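## Task

Pull the wooden tile out of the drawer of the small wooden box and set it down directly on the table surface, touching nothing else, then close the drawer. The box must stay roughly in its original spot and orientation, the second item must remain inside the drawer, and everything must stay that way without the robot holding it.

## Robot and tools

Robot: two arms, left_arm and right_arm, each ending in a two-finger gripper. Each arm has six joints (waist, shoulder, elbow, wrist pitch, wrist yaw, wrist roll) plus the gripper. Joint limits in rad: waist -2.618 to 3.054, shoulder 0.000 to 3.142, elbow 0.000 to 3.142, wrist pitch -1.571 to 1.571, wrist yaw -1.571 to 1.571, wrist roll -2.094 to 2.094. Elbows cannot fully straighten.

Frame: one scene frame for both arms. Origin on the table top midway between the arms; +z up; +x out across the table; left_arm sits toward +y. The arm names do not match left or right in the images. Gripper frame: fingers extend along the gripper's +z and close along its y. The reported end_effector_position is the midpoint between the pads, roughly 1 cm short of the fingertips. Reported positions can be somewhat wrong, more so at long reach.

Row format (used by every moving call): one flat list of 16 numbers covering both arms, even if one arm is idle. First 8 for left_arm: x, y, z in metres, then orientation quaternion qw, qx, qy, qz (w first), then opening. Next 8 are the same for right_arm. Position and quaternion are an absolute target pose for that gripper in the scene frame, not an offset. Opening runs from -1 (closed) to +1 (fully open, 0.094 m). A call is rejected, and nothing is sent, if any target lies more than 0.6 m from the arm's last reported position along any axis of its gripper. To hold an orientation steady, repeat the same target quaternion each time rather than copying the drifting reported one. An arm meant to stay put should receive its last reported full pose and desired opening in every call.

Tools:
- execute_actions {"actions": [...], "pictures": bool}. Empty list: just returns the state. One action {"rows": [[16 numbers], ...], "steps": n}: up to 15 rows, n at most 15 (default 15), each step 1/30 s; each row is used for one step and the final row repeats to fill the steps. One wait {"steps": n}, n up to 300, counted from the previous result (your reply time is included).
- move {"target": [16 numbers], "speed": m/s}. Straight-line path for each gripper to its target pose; speed 0.002 to 0.5, default 0.25; rotation capped at twice that in rad/s. Paths last 0.5 to 10 s and finish together; anything longer is cut off at 10 s short of the target. Openings are sent at the start. Paths ignore obstacles and the other arm. Grippers lag, can wander, and may exceed speed, especially with a nearly straight arm. The result adds a move: line with how it ended (done, off_target, moving, held, fault), which limits applied (paced: target was clipped; held: some steps were blocked, after which the arm may jump fast), and each gripper's distance to its target.
- wait {"seconds": 0 to 10}: the robot gets nothing new.
- zoom_image {"camera", "region": [x0, y0, x1, y1]}: pixel box, at most 504 by 504, on cam_high, cam_low, cam_left_wrist or cam_right_wrist (all 504x504).
- finished_scene {"scene": current scene number}: ends and grades the scene permanently and gives the next task.

Control behaviour: each step the commanded pose is clipped to within 70 mm and 16 degrees of the measured pose; inverse kinematics then favours position over orientation. After an action the arm only continues to its last clipped pose, so long moves may need follow-up calls; compare the result pose to your goal. Joint friction can leave the gripper up to about 31 mm off, and smaller commands may not move it.

Result lines: the state line shows left_arm | right_arm pose. grip_measured is the finger opening on the command scale; the last Joint positions value is opening in metres. Readings may be off by about 1 mm. Hand target shows where the controller is driving each gripper. pose unreachable means the clearance check altered or blocked that arm's command; HELD marks steps not sent. Joint torques are raw drive outputs with offsets and noise. FAULT lines report arm stops.

Gripping: to hold something, command an opening below grip_measured; about 0.03 below is firm, less is gentler. Pads push up to roughly 50-62 N, less on parts under about 2 mm thick, with a brief spike at contact.

Heat: holding loads warms motors. MOTOR HOT appears from 75 °C; at 90 °C that arm halts for 10 s; at 100 °C the arm goes limp and drops. Avoid long loaded holds.

Avoid: arms colliding or pressing each other; fast impacts or overshooting targets into contact (faster and deeper means harder); dropping, slipping or knocking anything off the table; dragging or rotating the box while pulling or pushing the drawer. Expect occasional disturbances tugging on held parts or nudging loose objects. Finish only when the item rests on bare table, the drawer is shut, and nothing depends on the grippers.

Each tool is called after ">>>" in YAML: its name, and indented under it one key for each argument.

## Session

>>> execute_actions:
  actions: []

Scene clock: 0.00 s of 6000.00 s.
left_arm: end_effector_position=(+0.5236, +0.5141, +0.3222) grip_measured=+1.000 end_effector_quat_wxyz=(-0.161, +0.506, +0.681, +0.504) | right_arm: end_effector_position=(+0.3087, -0.1003, +0.3419) grip_measured=+1.000 end_effector_quat_wxyz=(+0.644, -0.372, +0.667, -0.045)
Joint positions: left_arm=[ 0.117  2.244  2.57  -1.215 -0.968  1.727  0.094] | right_arm=[ 0.863  1.124  1.013 -0.075  0.45  -0.498  0.094]
Joint velocities: left_arm=[ 0.002 -0.017  0.002 -0.037  0.037  0.007  0.   ] | right_arm=[-0.012 -0.007  0.007 -0.037 -0.007 -0.007  0.   ]
Joint torques (N m, as the arm reports them, + toward a larger angle): no reading
Motor temperatures (°C, as the motors report them): left_arm=[22 22 22 20 21 21] | right_arm=[20 20 22 22 23 19]
Hand target (left_arm): +0.524, +0.514, +0.322; -0.161, +0.506, +0.681, +0.504
Hand target (right_arm): +0.309, -0.100, +0.342; +0.644, -0.372, +0.667, -0.045

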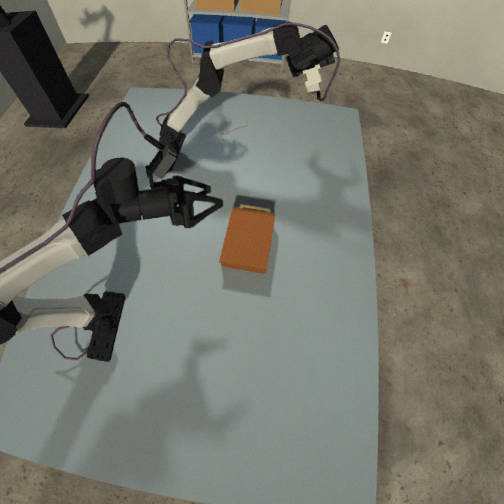

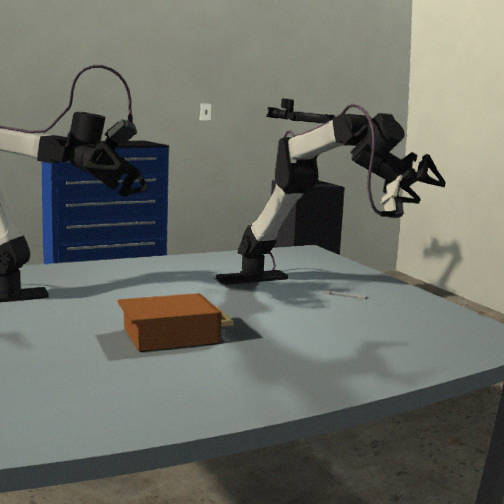

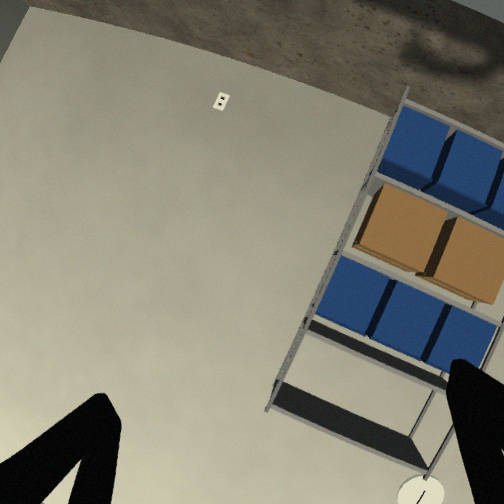

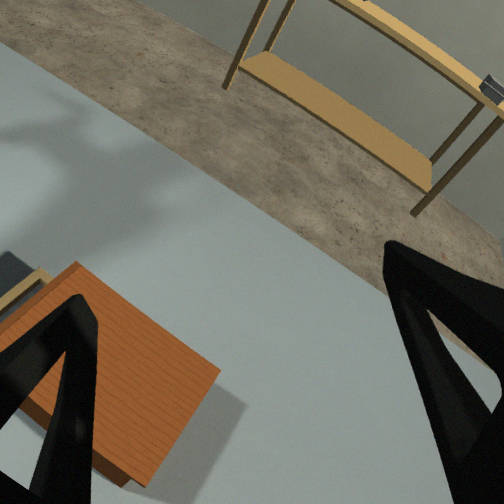

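>>> move:
  target: [0.33,0.2,0.33,0,0,1,0,1, 0.33,-0.1,0.33,0,0,1,0,1]

Scene clock: 11.00 s of 6000.00 s.
left_arm: end_effector_position=(+0.3271, +0.1984, +0.3316) grip_measured=+1.000 end_effector_quat_wxyz=(+0.230, +0.017, +0.969, -0.086) | right_arm: end_effector_position=(+0.3246, -0.1006, +0.3239) grip_measured=+1.000 end_effector_quat_wxyz=(+0.198, -0.016, +0.968, +0.153)
Joint positions: left_arm=[-0.406  1.581  2.083 -1.578 -0.034 -0.401  0.094] | right_arm=[ 0.644  1.87   2.386 -1.581  0.001  0.643  0.094]
Joint velocities: left_arm=[ 0.007 -0.002 -0.017  0.022  0.037 -0.037  0.   ] | right_arm=[ 0.002 -0.002 -0.007  0.007 -0.007  0.037  0.   ]
Joint torques (N m, as the arm reports them, + toward a larger angle): left_arm=[ 1.05 -7.49  5.06  1.32 -0.07 -0.14] | right_arm=[-0.87 -8.38  7.66  1.07  0.1   0.06]
Motor temperatures (°C, as the motors report them): left_arm=[22 26 23 21 21 21] | right_arm=[20 21 24 25 23 19]
Hand target (left_arm): +0.324, +0.203, +0.330; +0.223, +0.007, +0.971, -0.088
Hand target (right_arm): +0.328, -0.101, +0.329; +0.202, -0.010, +0.966, +0.161
Off the commanded pose (left_arm): 0.004 m, 28 deg; orientation clipped at the last step of the last action.
Off the commanded pose (right_arm): 0.008 m, 29 deg; orientation clipped at the last step of the last action.
joint sent to its limit (left arm) — the command would take joint 4 (wrist pitch) past its lower limit, so that joint was sent only as far as its limit.
joint sent to its limit (right arm) — the command would take joint 4 (wrist pitch) past its lower limit, so that joint was sent only as far as its limit.
After step 90, 3.17 s passed at rest.
move: off_target (left_arm, right_arm); limits=paced

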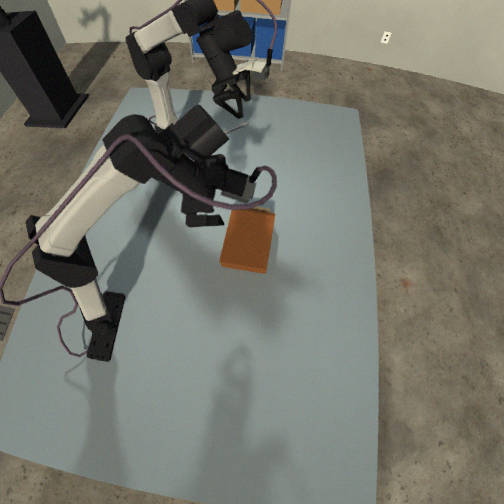

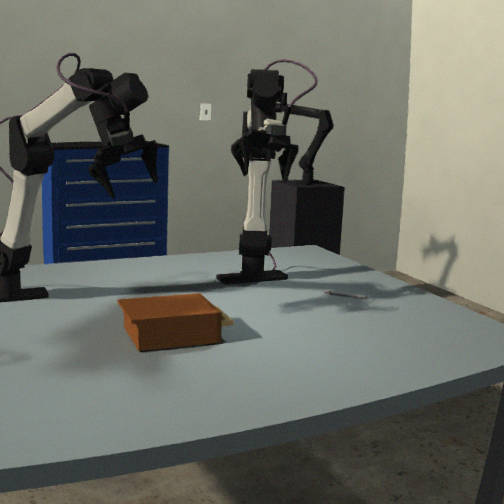

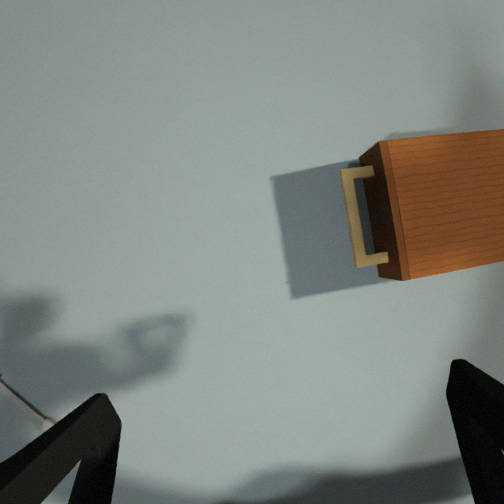

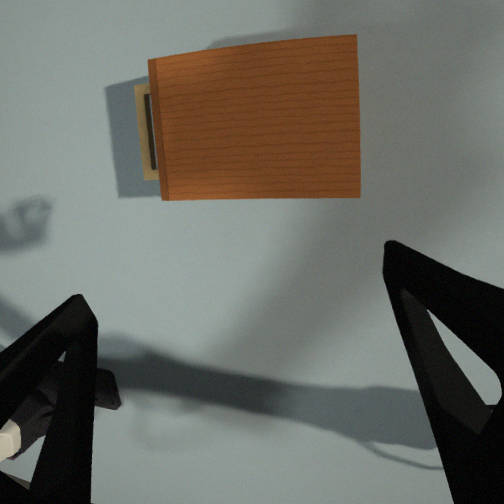

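>>> move:
  target: [0.38,0.12,0.2,0,0,1,0,1, 0.38,-0.08,0.2,0,0,1,0,1]

Scene clock: 19.23 s of 6000.00 s.
left_arm: end_effector_position=(+0.3775, +0.1278, +0.1950) grip_measured=+1.000 end_effector_quat_wxyz=(+0.054, -0.002, +0.998, -0.023) | right_arm: end_effector_position=(+0.3763, -0.0791, +0.1894) grip_measured=+1.000 end_effector_quat_wxyz=(+0.075, -0.000, +0.996, +0.057)
Joint positions: left_arm=[-0.503  2.038  2.163 -1.58  -0.017 -0.546  0.094] | right_arm=[ 0.608  2.223  2.423 -1.582 -0.002  0.641  0.094]
Joint velocities: left_arm=[ 0.012  0.012 -0.032 -0.066  0.022  0.007  0.   ] | right_arm=[ 0.002 -0.017 -0.017 -0.007  0.022 -0.037  0.   ]
Joint torques (N m, as the arm reports them, + toward a larger angle): left_arm=[ -0.72 -11.87   9.93   0.59  -0.08  -0.14] | right_arm=[ -0.84 -13.21   8.49   0.59   0.06  -0.06]
Motor temperatures (°C, as the motors report them): left_arm=[22 26 23 22 21 21] | right_arm=[20 23 25 25 23 19]
Hand target (left_arm): +0.378, +0.121, +0.202; +0.062, -0.002, +0.998, -0.032
Hand target (right_arm): +0.381, -0.079, +0.201; +0.088, +0.000, +0.994, +0.069
Off the commanded pose (left_arm): 0.010 m, 7 deg.
Off the commanded pose (right_arm): 0.011 m, 11 deg.
joint sent to its limit (left arm) — the command would take joint 4 (wrist pitch) past its lower limit, so that joint was sent only as far as its limit.
joint sent to its limit (right arm) — the command would take joint 4 (wrist pitch) past its lower limit, so that joint was sent only as far as its limit.
After step 90, 3.80 s passed at rest.
move: off_target (left_arm, right_arm)

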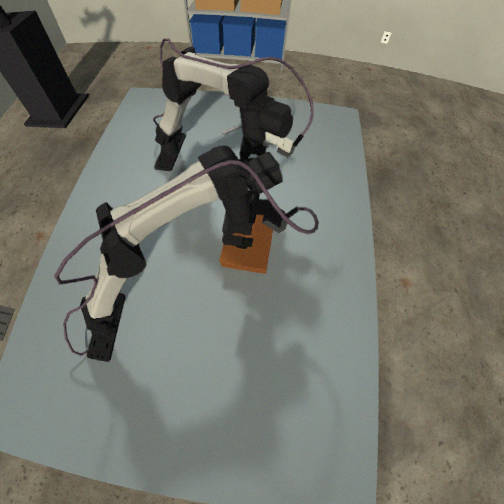

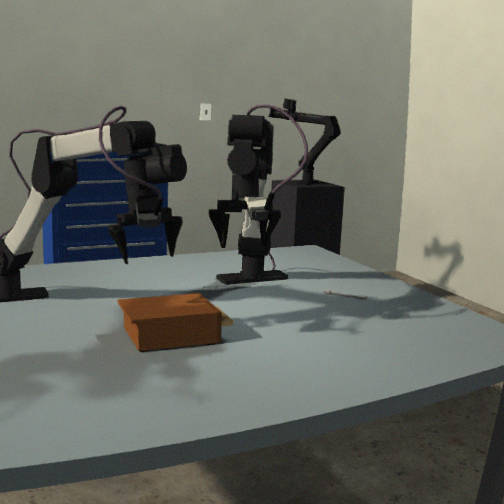

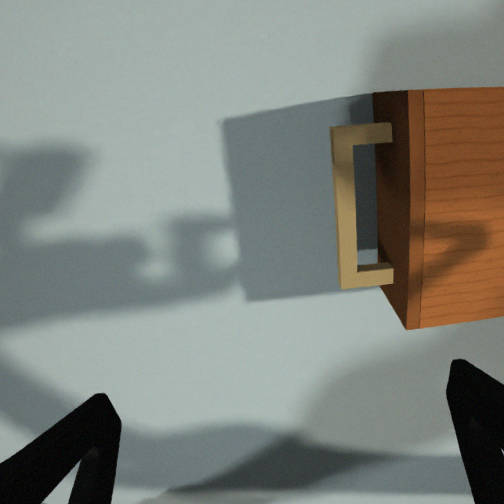

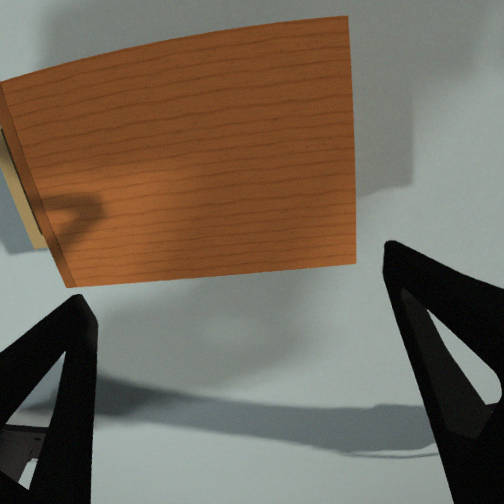

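>>> move:
  target: [0.43,0.09,0.12,0,0,1,0,0, 0.43,-0.09,0.12,0,0,1,0,-1]
  speed: 0.1

Scene clock: 37.00 s of 6000.00 s.
left_arm: end_effector_position=(+0.4286, +0.0952, +0.1186) grip_measured=+0.002 end_effector_quat_wxyz=(+0.016, -0.003, +1.000, -0.005) | right_arm: end_effector_position=(+0.4245, -0.0897, +0.1109) grip_measured=-0.979 end_effector_quat_wxyz=(+0.033, +0.001, +0.999, +0.023)
Joint positions: left_arm=[-0.503  2.391  2.436 -1.582 -0.008 -0.548  0.047] | right_arm=[ 0.531  2.49   2.583 -1.583 -0.002  0.566  0.001]
Joint velocities: left_arm=[ 0.012 -0.002  0.017 -0.037  0.007 -0.037 -0.001] | right_arm=[ 0.002  0.002 -0.002 -0.051 -0.051 -0.037 -0.   ]
Joint torques (N m, as the arm reports them, + toward a larger angle): left_arm=[ -0.41 -14.42   9.32   0.43  -0.05  -0.08] | right_arm=[ -0.81 -14.99   8.6    0.32   0.07   0.  ]
Motor temperatures (°C, as the motors report them): left_arm=[22 30 26 21 21 21] | right_arm=[20 29 28 24 23 19]
Hand target (left_arm): +0.429, +0.090, +0.121; +0.020, -0.000, +1.000, -0.011
Hand target (right_arm): +0.430, -0.089, +0.120; +0.048, +0.000, +0.998, +0.031
Off the commanded pose (left_arm): 0.006 m, 2 deg.
Off the commanded pose (right_arm): 0.011 m, 5 deg.
joint sent to its limit (left arm) — the command would take joint 4 (wrist pitch) past its lower limit, so that joint was sent only as far as its limit.
joint sent to its limit (right arm) — the command would take joint 4 (wrist pitch) past its lower limit, so that joint was sent only as far as its limit.
After step 90, 13.33 s passed at rest.
move: off_target (right_arm)

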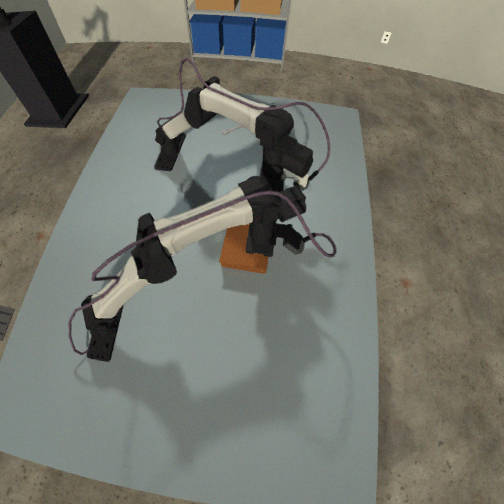

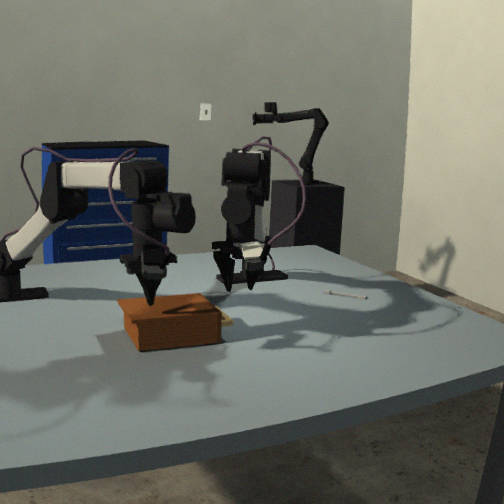

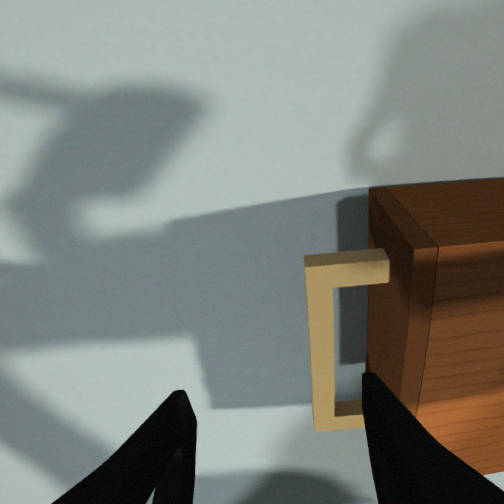

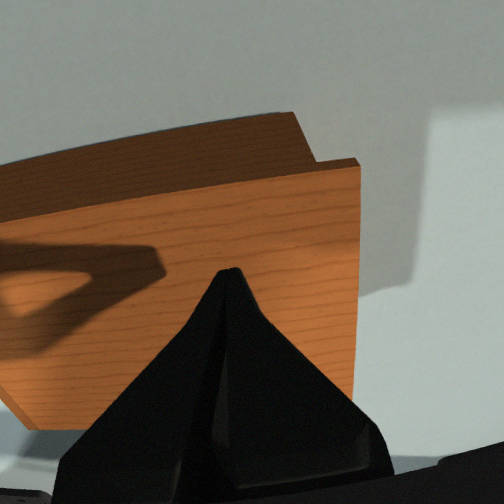

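>>> move:
  target: [0.40,0.078,0.085,0,0,1,0,-0.4, 0.40,-0.08,0.10,0.03,0,1,0.02,-1]
  speed: 0.05

Scene clock: 47.97 s of 6000.00 s.
left_arm: end_effector_position=(+0.4046, +0.0821, +0.0863) grip_measured=-0.398 end_effector_quat_wxyz=(+0.001, -0.001, +1.000, +0.003) | right_arm: end_effector_position=(+0.4019, -0.0820, +0.0924) grip_measured=-0.979 end_effector_quat_wxyz=(+0.020, +0.000, +1.000, +0.015)
Joint positions: left_arm=[-0.555  2.318  2.177 -1.431 -0.006 -0.595  0.028] | right_arm=[ 0.571  2.392  2.33  -1.459 -0.002  0.604  0.001]
Joint velocities: left_arm=[-0.012 -0.002  0.022 -0.066 -0.007 -0.037 -0.   ] | right_arm=[-0.012 -0.002 -0.002 -0.022  0.066  0.051  0.   ]
Joint torques (N m, as the arm reports them, + toward a larger angle): left_arm=[ -0.69 -15.92   5.06   0.45  -0.07  -0.15] | right_arm=[  0.1  -16.7    4.47   0.44   0.2    0.07]
Motor temperatures (°C, as the motors report them): left_arm=[22 34 27 21 21 21] | right_arm=[20 34 29 24 23 19]
Hand target (left_arm): +0.400, +0.079, +0.085; -0.000, -0.000, +1.000, +0.001
Hand target (right_arm): +0.400, -0.080, +0.100; +0.029, +0.000, +0.999, +0.020
Off the commanded pose (left_arm): 0.006 m, 0 deg.
Off the commanded pose (right_arm): 0.008 m, 1 deg.
After step 90, 6.53 s passed at rest.
move: done

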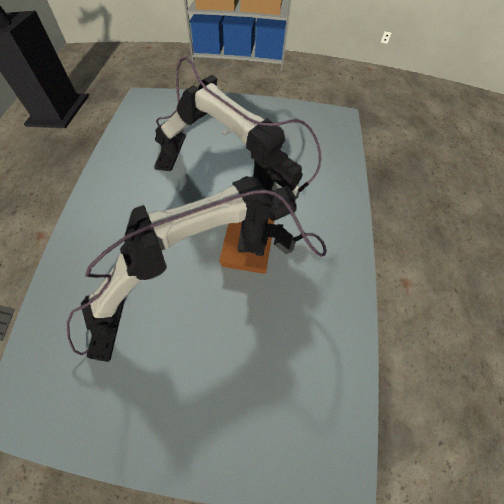

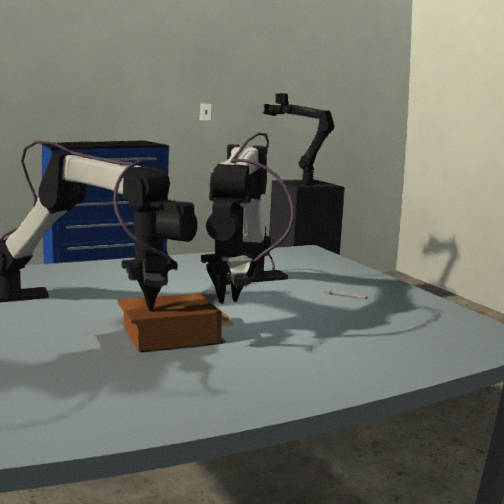

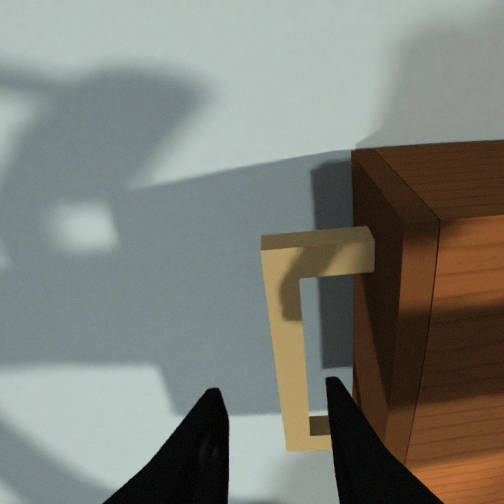

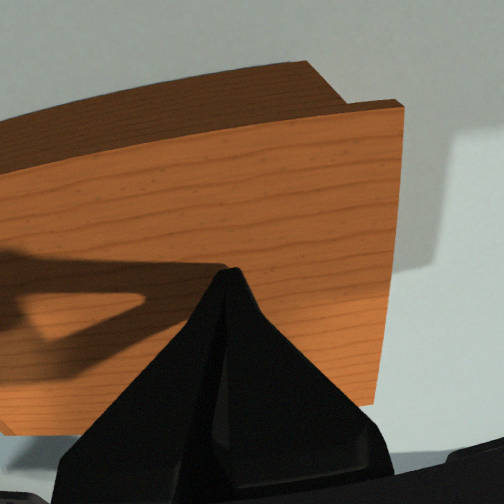

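>>> move:
  target: [0.40,0.066,0.068,0,0,1,0,-0.4, 0.40,-0.08,0.078,0.03,0,1,0.02,-1]
  speed: 0.03

Scene clock: 59.93 s of 6000.00 s.
left_arm: end_effector_position=(+0.4069, +0.0751, +0.0864) grip_measured=-0.398 end_effector_quat_wxyz=(+0.011, -0.001, +1.000, -0.004) | right_arm: end_effector_position=(+0.4026, -0.0815, +0.0899) grip_measured=-0.980 end_effector_quat_wxyz=(+0.034, +0.000, +0.999, +0.025)
Joint positions: left_arm=[-0.565  2.318  2.177 -1.407 -0.006 -0.606  0.028] | right_arm=[ 0.571  2.339  2.225 -1.372 -0.002  0.604  0.001]
Joint velocities: left_arm=[-0.002 -0.012 -0.002 -0.007 -0.066 -0.007 -0.001] | right_arm=[ 0.012 -0.012 -0.012  0.007 -0.051  0.007  0.001]
Joint torques (N m, as the arm reports them, + toward a larger angle): left_arm=[  0.28 -14.9    7.5    0.4   -0.11  -0.06] | right_arm=[  0.05 -13.36   3.65   0.66   0.13   0.06]
Motor temperatures (°C, as the motors report them): left_arm=[22 37 27 21 21 21] | right_arm=[20 39 28 24 23 19]
Hand target (left_arm): +0.407, +0.076, +0.086; +0.011, -0.002, +1.000, -0.004
Hand target (right_arm): +0.400, -0.080, +0.078; +0.030, -0.000, +0.999, +0.020
Off the commanded pose (left_arm): 0.022 m, 1 deg.
Off the commanded pose (right_arm): 0.012 m, 1 deg.
After step 90, 7.90 s passed at rest.
move: held (left_arm), off_target (right_arm); limits=held; held on 12 of 32 steps (left_arm), including the last (left_arm)
pose unreachable (left arm): on one or more control steps of this call this arm could not follow its commanded pose, so it was not sent that pose on those steps. On the call's last step it was still not sent that pose. It may still have moved: this result reports where it is.
cause: the commanded pose would bring a part of the arm too close to another arm (this arm's wrist (the part past joint 4) and the other arm's wrist (the part past joint 4)).

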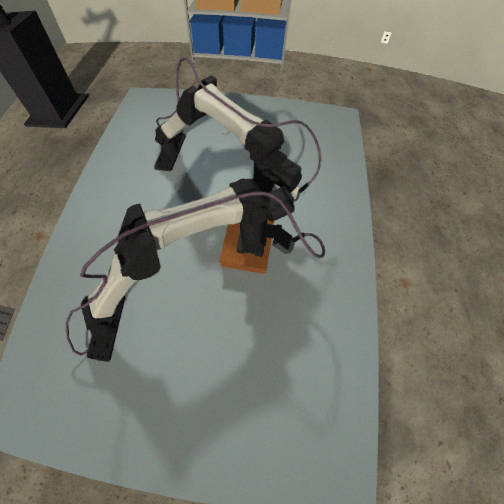

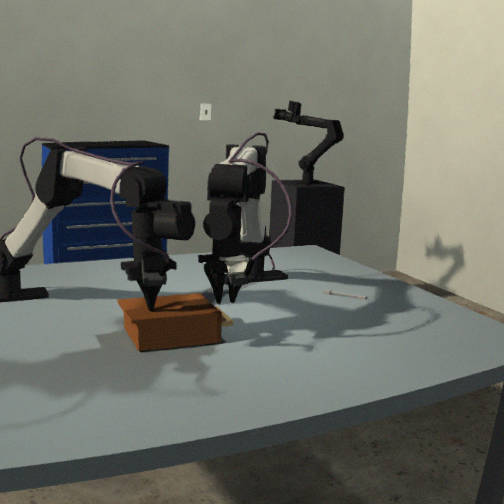

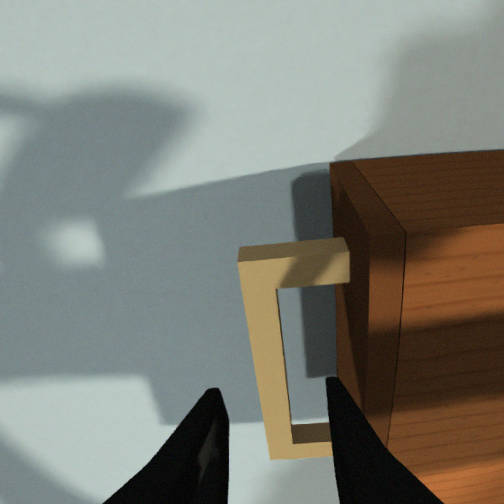

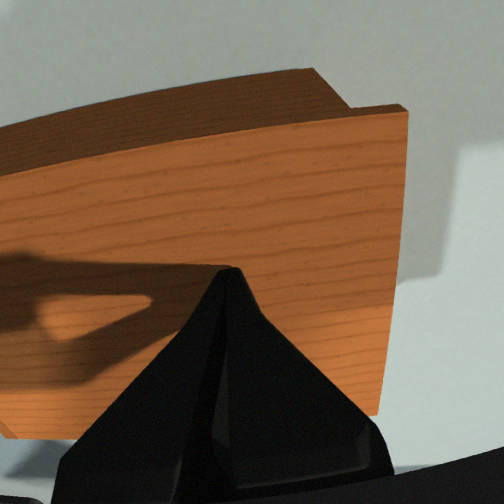

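>>> move:
  target: [0.40,0.078,0.085,0,0,1,0,-0.4, 0.40,-0.09,0.11,0.29,0,0.94,0.19,-1]
  speed: 0.1

>>> move:
  target: [0.40,0.070,0.066,0,0,1,0,-0.4, 0.40,-0.09,0.07,0.29,0,0.94,0.19,-1]
  speed: 0.03

Scene clock: 74.57 s of 6000.00 s.
left_arm: end_effector_position=(+0.4066, +0.0751, +0.0864) grip_measured=-0.398 end_effector_quat_wxyz=(+0.011, -0.001, +1.000, -0.004) | right_arm: end_effector_position=(+0.4004, -0.0862, +0.1032) grip_measured=-0.980 end_effector_quat_wxyz=(+0.279, -0.001, +0.943, +0.183)
Joint positions: left_arm=[-0.565  2.318  2.177 -1.408 -0.005 -0.606  0.028] | right_arm=[ 0.571  1.781  1.229 -0.338  0.013  0.596  0.001]
Joint velocities: left_arm=[ 0.012 -0.012  0.002 -0.051 -0.022 -0.022  0.   ] | right_arm=[ 0.012 -0.012  0.007  0.022 -0.037 -0.037  0.   ]
Joint torques (N m, as the arm reports them, + toward a larger angle): left_arm=[  0.02 -15.67   5.68   0.3   -0.06  -0.05] | right_arm=[ -0.81 -12.16   5.34   1.5    0.2   -0.04]
Motor temperatures (°C, as the motors report them): left_arm=[22 40 27 21 21 21] | right_arm=[20 41 27 25 23 19]
Hand target (left_arm): +0.400, +0.078, +0.085; -0.000, -0.000, +1.000, +0.000
Hand target (right_arm): +0.401, -0.089, +0.110; +0.291, -0.001, +0.938, +0.186
Off the commanded pose (left_arm): 0.007 m, 1 deg.
Off the commanded pose (right_arm): 0.008 m, 2 deg.
After step 90, 7.97 s passed at rest.
move: done

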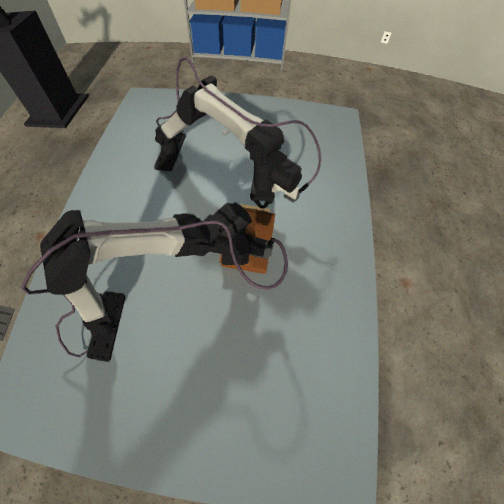

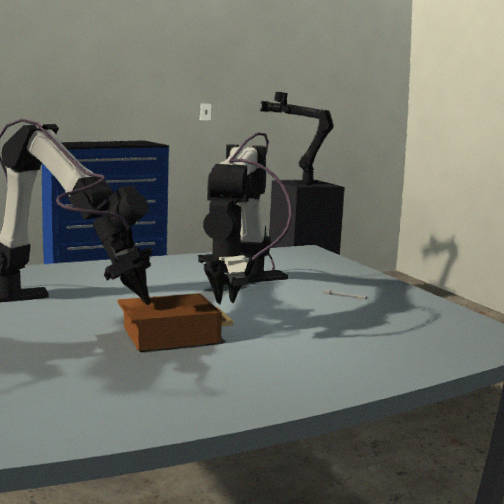

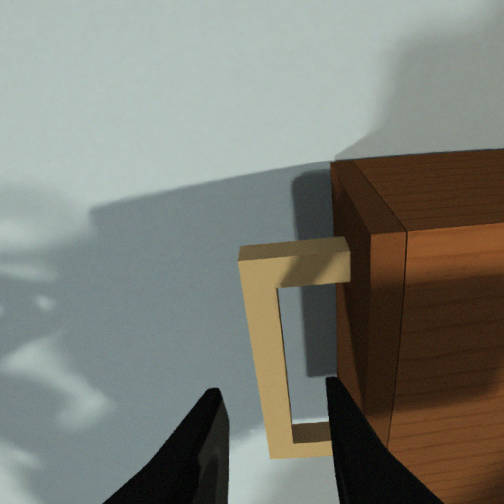

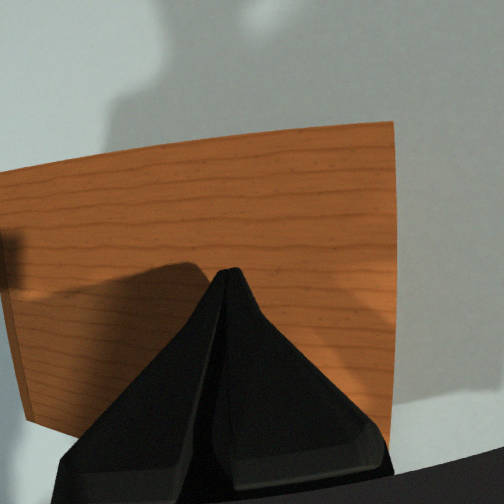

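Scene clock: 75.93 s of 6000.00 s.
left_arm: end_effector_position=(+0.4069, +0.0750, +0.0765) grip_measured=-0.398 end_effector_quat_wxyz=(+0.010, -0.003, +1.000, -0.004) | right_arm: end_effector_position=(+0.4047, -0.0833, +0.0924) grip_measured=-0.980 end_effector_quat_wxyz=(+0.308, -0.001, +0.929, +0.203)
Joint positions: left_arm=[-0.565  2.318  2.138 -1.371 -0.005 -0.61   0.028] | right_arm=[ 0.571  1.781  1.132 -0.166  0.013  0.596  0.001]
Joint velocities: left_arm=[-0.037  0.002 -0.012 -0.022  0.037  0.007  0.   ] | right_arm=[ 0.007  0.002 -0.012  0.007 -0.095 -0.007 -0.001]
Joint torques (N m, as the arm reports them, + toward a larger angle): left_arm=[ -1.02 -14.23   5.14   0.52  -0.07  -0.16] | right_arm=[-0.82 -7.59  5.12  1.45  0.06 -0.07]
Motor temperatures (°C, as the motors report them): left_arm=[22 40 27 21 21 21] | right_arm=[20 40 27 25 23 19]
Hand target (left_arm): +0.400, +0.070, +0.066; -0.000, -0.000, +1.000, +0.001
Hand target (right_arm): +0.400, -0.090, +0.070; +0.290, +0.000, +0.938, +0.190
Off the commanded pose (left_arm): 0.013 m, 1 deg.
Off the commanded pose (right_arm): 0.024 m, 3 deg.
move: off_target (left_arm, right_arm)

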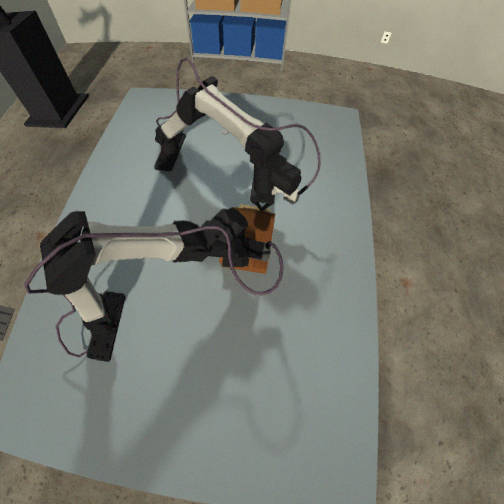

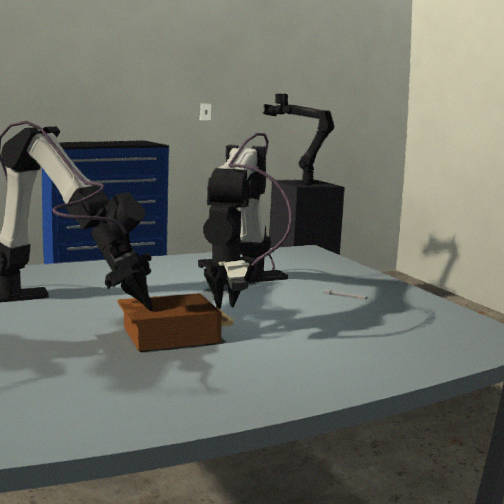

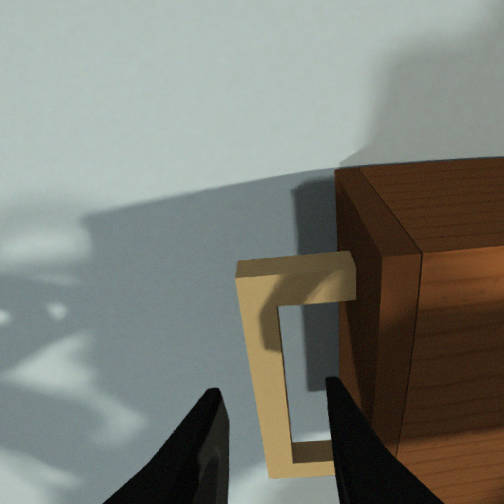

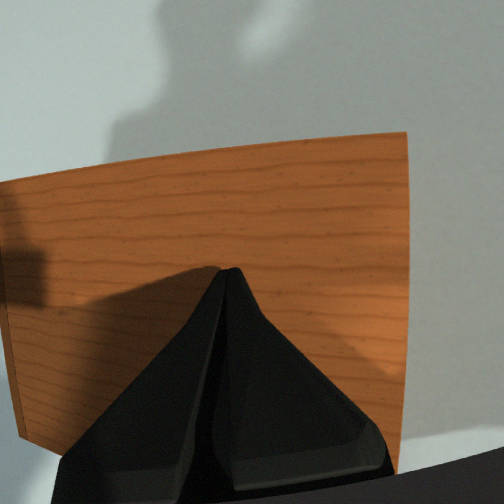

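Alignment is fine laterally; descend.

>>> move:
  target: [0.395,0.075,0.04,0,0,1,0,-0.4, 0.40,-0.09,0.065,0.29,0,0.94,0.19,-1]
  speed: 0.03

Scene clock: 89.57 s of 6000.00 s.
left_arm: end_effector_position=(+0.4004, +0.0794, +0.0425) grip_measured=-0.398 end_effector_quat_wxyz=(+0.001, -0.003, +1.000, +0.002) | right_arm: end_effector_position=(+0.4086, -0.0806, +0.0921) grip_measured=-0.980 end_effector_quat_wxyz=(+0.315, -0.001, +0.926, +0.208)
Joint positions: left_arm=[-0.565  2.306  1.982 -1.248 -0.005 -0.61   0.028] | right_arm=[ 0.571  1.792  1.131 -0.137  0.013  0.596  0.001]
Joint velocities: left_arm=[-0.002 -0.007  0.007  0.081 -0.022  0.007 -0.   ] | right_arm=[-0.012 -0.002  0.007 -0.022  0.007  0.022 -0.001]
Joint torques (N m, as the arm reports them, + toward a larger angle): left_arm=[ -0.85 -15.62   5.16   0.46  -0.07  -0.12] | right_arm=[-0.86 -8.11  4.07  1.41  0.03 -0.06]
Motor temperatures (°C, as the motors report them): left_arm=[22 41 26 21 21 21] | right_arm=[20 37 27 27 23 19]
Hand target (left_arm): +0.395, +0.076, +0.040; -0.000, +0.000, +1.000, +0.001
Hand target (right_arm): +0.400, -0.090, +0.066; +0.289, +0.000, +0.938, +0.190
Off the commanded pose (left_arm): 0.007 m, 0 deg.
Off the commanded pose (right_arm): 0.030 m, 4 deg.
After step 90, 9.10 s passed at rest.
move: off_target (right_arm)

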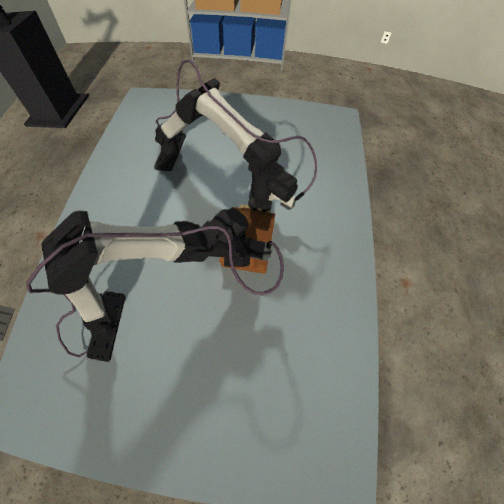

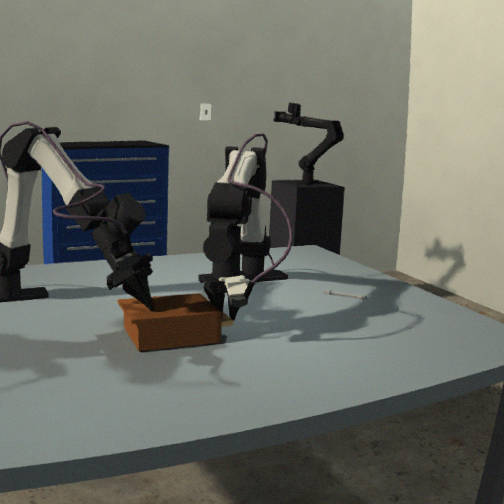

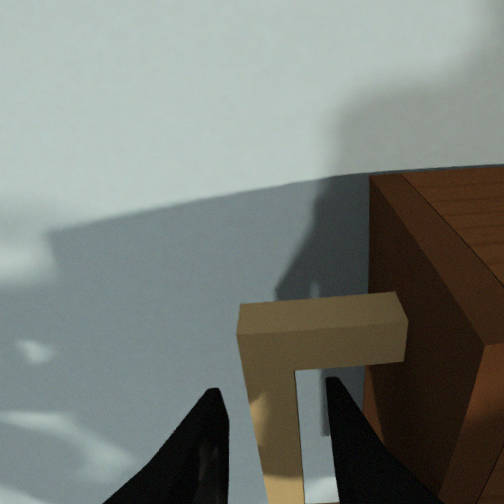

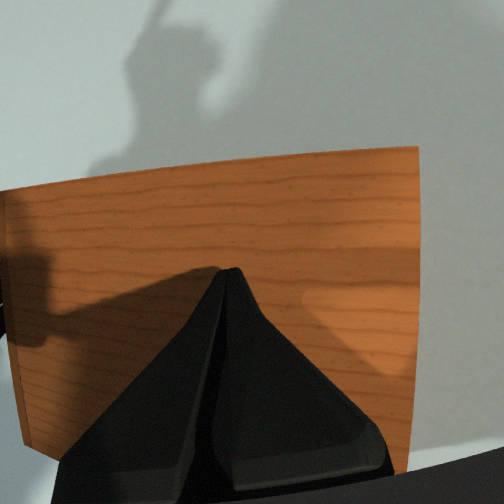

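>>> move:
  target: [0.37,0.074,0.034,0,0,1,0,-0.4, 0.40,-0.09,0.065,0.29,0,0.94,0.19,-1]
  speed: 0.03

>>> execute_actions:
  actions:
    - {"rows":[[0.37,0.08,0.034,0,0,1,0,-0.4, 0.40,-0.09,0.065,0.29,0,0.94,0.19,-1],[0.37,0.083,0.034,0,0,1,0,-0.4, 0.40,-0.09,0.065,0.29,0,0.94,0.19,-1],[0.37,0.086,0.034,0,0,1,0,-0.4, 0.40,-0.09,0.065,0.29,0,0.94,0.19,-1],[0.37,0.089,0.034,0,0,1,0,-0.4, 0.40,-0.09,0.065,0.29,0,0.94,0.19,-1],[0.37,0.092,0.034,0,0,1,0,-0.4, 0.40,-0.09,0.065,0.29,0,0.94,0.19,-1],[0.37,0.095,0.034,0,0,1,0,-0.4, 0.40,-0.09,0.065,0.29,0,0.94,0.19,-1],[0.37,0.098,0.034,0,0,1,0,-0.4, 0.40,-0.09,0.065,0.29,0,0.94,0.19,-1],[0.37,0.101,0.034,0,0,1,0,-0.4, 0.40,-0.09,0.065,0.29,0,0.94,0.19,-1],[0.37,0.104,0.034,0,0,1,0,-0.4, 0.40,-0.09,0.065,0.29,0,0.94,0.19,-1],[0.37,0.107,0.034,0,0,1,0,-0.4, 0.40,-0.09,0.065,0.29,0,0.94,0.19,-1],[0.37,0.11,0.034,0,0,1,0,-0.4, 0.40,-0.09,0.065,0.29,0,0.94,0.19,-1],[0.37,0.113,0.034,0,0,1,0,-0.4, 0.40,-0.09,0.065,0.29,0,0.94,0.19,-1],[0.37,0.116,0.034,0,0,1,0,-0.4, 0.40,-0.09,0.065,0.29,0,0.94,0.19,-1],[0.37,0.119,0.034,0,0,1,0,-0.4, 0.40,-0.09,0.065,0.29,0,0.94,0.19,-1],[0.37,0.122,0.034,0,0,1,0,-0.4, 0.40,-0.09,0.065,0.29,0,0.94,0.19,-1]]}
  pictures: false

>>> wait:
  seconds: 0.5

Scene clock: 114.40 s of 6000.00 s.
left_arm: end_effector_position=(+0.3762, +0.0810, +0.0375) grip_measured=-0.398 end_effector_quat_wxyz=(-0.000, -0.003, +1.000, +0.005) | right_arm: end_effector_position=(+0.4088, -0.0804, +0.0924) grip_measured=-0.980 end_effector_quat_wxyz=(+0.315, -0.001, +0.926, +0.208)
Joint positions: left_arm=[-0.595  2.222  1.822 -1.177 -0.007 -0.64   0.028] | right_arm=[ 0.571  1.792  1.131 -0.135  0.013  0.596  0.001]
Joint velocities: left_arm=[ 0.012  0.012 -0.022  0.007  0.051  0.007 -0.   ] | right_arm=[-0.007 -0.007  0.007 -0.051 -0.037 -0.051  0.   ]
Joint torques (N m, as the arm reports them, + toward a larger angle): left_arm=[ -1.23 -14.73   5.1    0.57  -0.06  -0.18] | right_arm=[-0.78 -7.8   4.12  1.41  0.08 -0.08]
Motor temperatures (°C, as the motors report them): left_arm=[22 45 26 21 21 21] | right_arm=[20 34 26 28 23 19]
Hand target (left_arm): +0.370, +0.075, +0.034; -0.000, -0.000, +1.000, +0.001
Hand target (right_arm): +0.400, -0.090, +0.066; +0.289, +0.000, +0.938, +0.190
Off the commanded pose (left_arm): 0.010 m, 1 deg.
Off the commanded pose (right_arm): 0.030 m, 4 deg.
After step 90, 20.50 s passed at rest.
move: off_target (right_arm)

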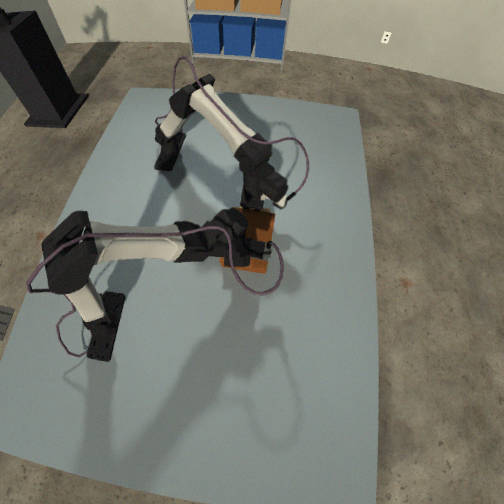

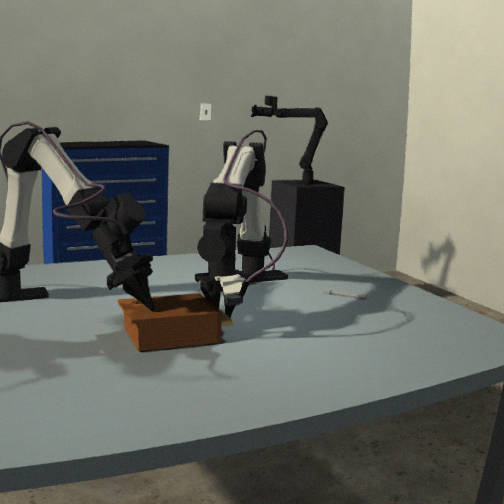

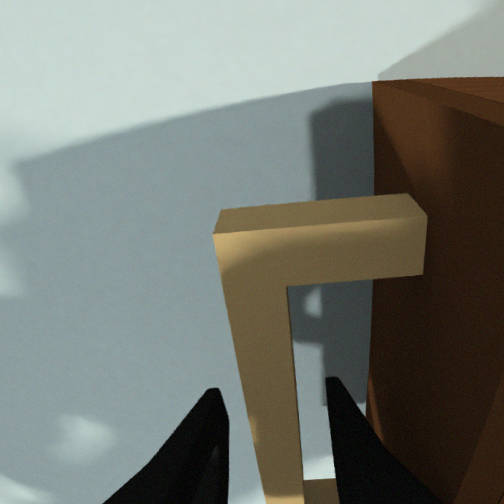

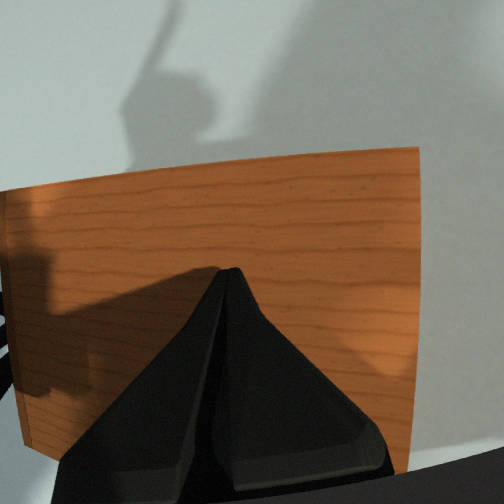

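Scene clock: 114.90 s of 6000.00 s.
left_arm: end_effector_position=(+0.3681, +0.0966, +0.0352) grip_measured=-0.398 end_effector_quat_wxyz=(+0.000, +0.005, +1.000, -0.018) | right_arm: end_effector_position=(+0.4087, -0.0800, +0.0925) grip_measured=-0.980 end_effector_quat_wxyz=(+0.315, -0.001, +0.926, +0.210)
Joint positions: left_arm=[-0.561  2.134  1.671 -1.088  0.029 -0.59   0.028] | right_arm=[ 0.571  1.792  1.131 -0.135  0.01   0.596  0.001]
Joint velocities: left_arm=[ 0.168 -0.173 -0.295  0.198  0.037  0.139  0.001] | right_arm=[ 0.007 -0.002  0.012  0.066 -0.022  0.022  0.   ]
Joint torques (N m, as the arm reports them, + toward a larger angle): left_arm=[  2.35 -14.5    4.98   0.15  -0.39   0.  ] | right_arm=[-0.92 -8.04  4.06  1.39  0.07 -0.03]
Motor temperatures (°C, as the motors report them): left_arm=[22 45 26 21 21 21] | right_arm=[20 34 26 28 23 19]
Hand target (left_arm): +0.369, +0.121, +0.034; -0.002, -0.000, +1.000, -0.000
Hand target (right_arm): +0.400, -0.090, +0.066; +0.289, +0.000, +0.938, +0.190
Off the commanded pose (left_arm): 0.025 m, 2 deg.
Off the commanded pose (right_arm): 0.031 m, 4 deg.
Steps of this call (steps 1 to 15: all 15 steps of this action). Readings (end_effector_position):
1: left_arm (+0.3761, +0.0811, +0.0375) | right_arm (+0.4088, -0.0804, +0.0924)
2: left_arm (+0.3753, +0.0816, +0.0372) | right_arm (+0.4088, -0.0804, +0.0924)
4: left_arm (+0.3724, +0.0835, +0.0366) | right_arm (+0.4088, -0.0804, +0.0924)
8: left_arm (+0.3674, +0.0896, +0.0360) | right_arm (+0.4088, -0.0804, +0.0924)
15: the state above

Scene clock: 115.40 s of 6000.00 s.
left_arm: end_effector_position=(+0.3701, +0.1050, +0.0352) grip_measured=-0.398 end_effector_quat_wxyz=(-0.000, +0.006, +1.000, -0.018) | right_arm: end_effector_position=(+0.4086, -0.0799, +0.0925) grip_measured=-0.980 end_effector_quat_wxyz=(+0.315, -0.002, +0.926, +0.210)
Joint positions: left_arm=[-0.54   2.123  1.654 -1.083  0.031 -0.568  0.028] | right_arm=[ 0.571  1.792  1.131 -0.135  0.009  0.596  0.001]
Joint velocities: left_arm=[ 0.007  0.002 -0.002  0.081 -0.022 -0.037 -0.001] | right_arm=[-0.017 -0.017  0.002 -0.037  0.007 -0.022 -0.001]
Joint torques (N m, as the arm reports them, + toward a larger angle): left_arm=[  1.44 -14.29   4.99   0.33  -0.32   0.01] | right_arm=[-0.76 -8.    4.06  1.36  0.1  -0.03]
Motor temperatures (°C, as the motors report them): left_arm=[22 45 26 21 21 21] | right_arm=[20 33 26 28 23 19]
Hand target (left_arm): +0.369, +0.121, +0.034; -0.002, -0.000, +1.000, -0.000
Hand target (right_arm): +0.400, -0.090, +0.066; +0.289, +0.000, +0.938, +0.190
Off the commanded pose (left_arm): 0.017 m, 2 deg.
Off the commanded pose (right_arm): 0.031 m, 4 deg.
Steps of this call (steps 1 to 15: nothing new was sent). Readings (end_effector_position):
1: left_arm (+0.3684, +0.0990, +0.0352) | right_arm (+0.4086, -0.0799, +0.0925)
2: left_arm (+0.3687, +0.1016, +0.0351) | right_arm (+0.4086, -0.0799, +0.0925)
4: left_arm (+0.3698, +0.1046, +0.0352) | right_arm (+0.4086, -0.0799, +0.0925)
8: left_arm (+0.3701, +0.1051, +0.0352) | right_arm (+0.4086, -0.0799, +0.0925)
15: the state above

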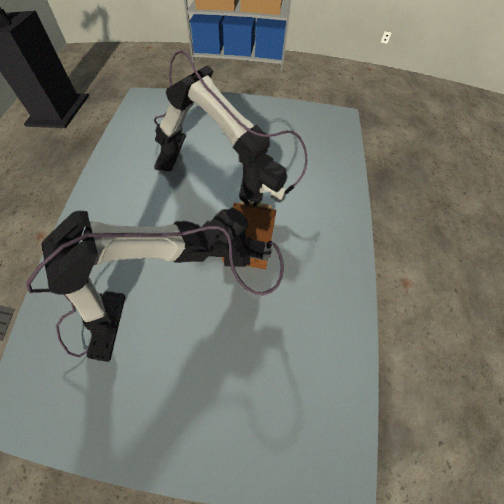

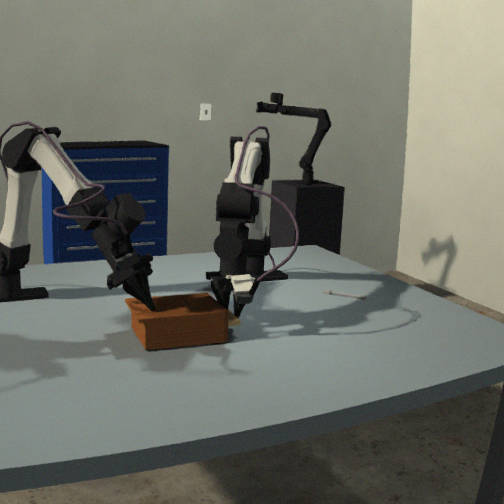

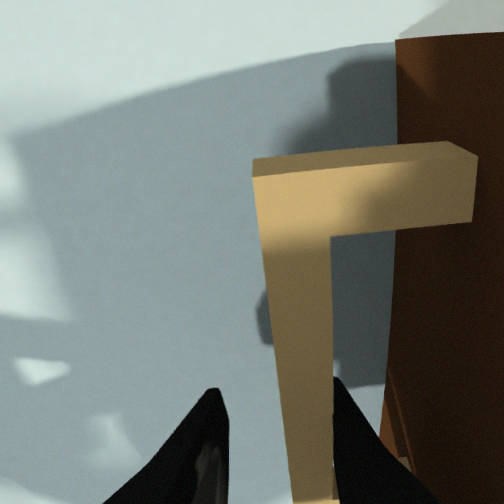

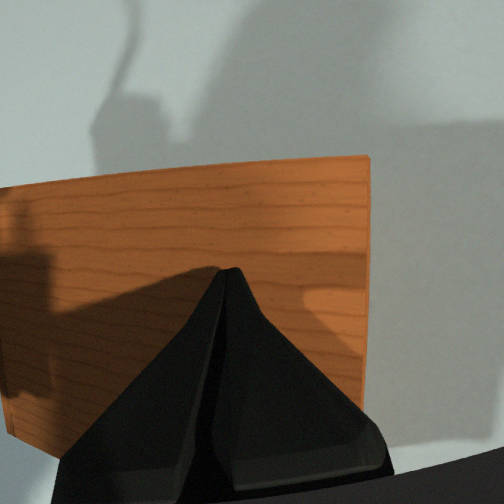

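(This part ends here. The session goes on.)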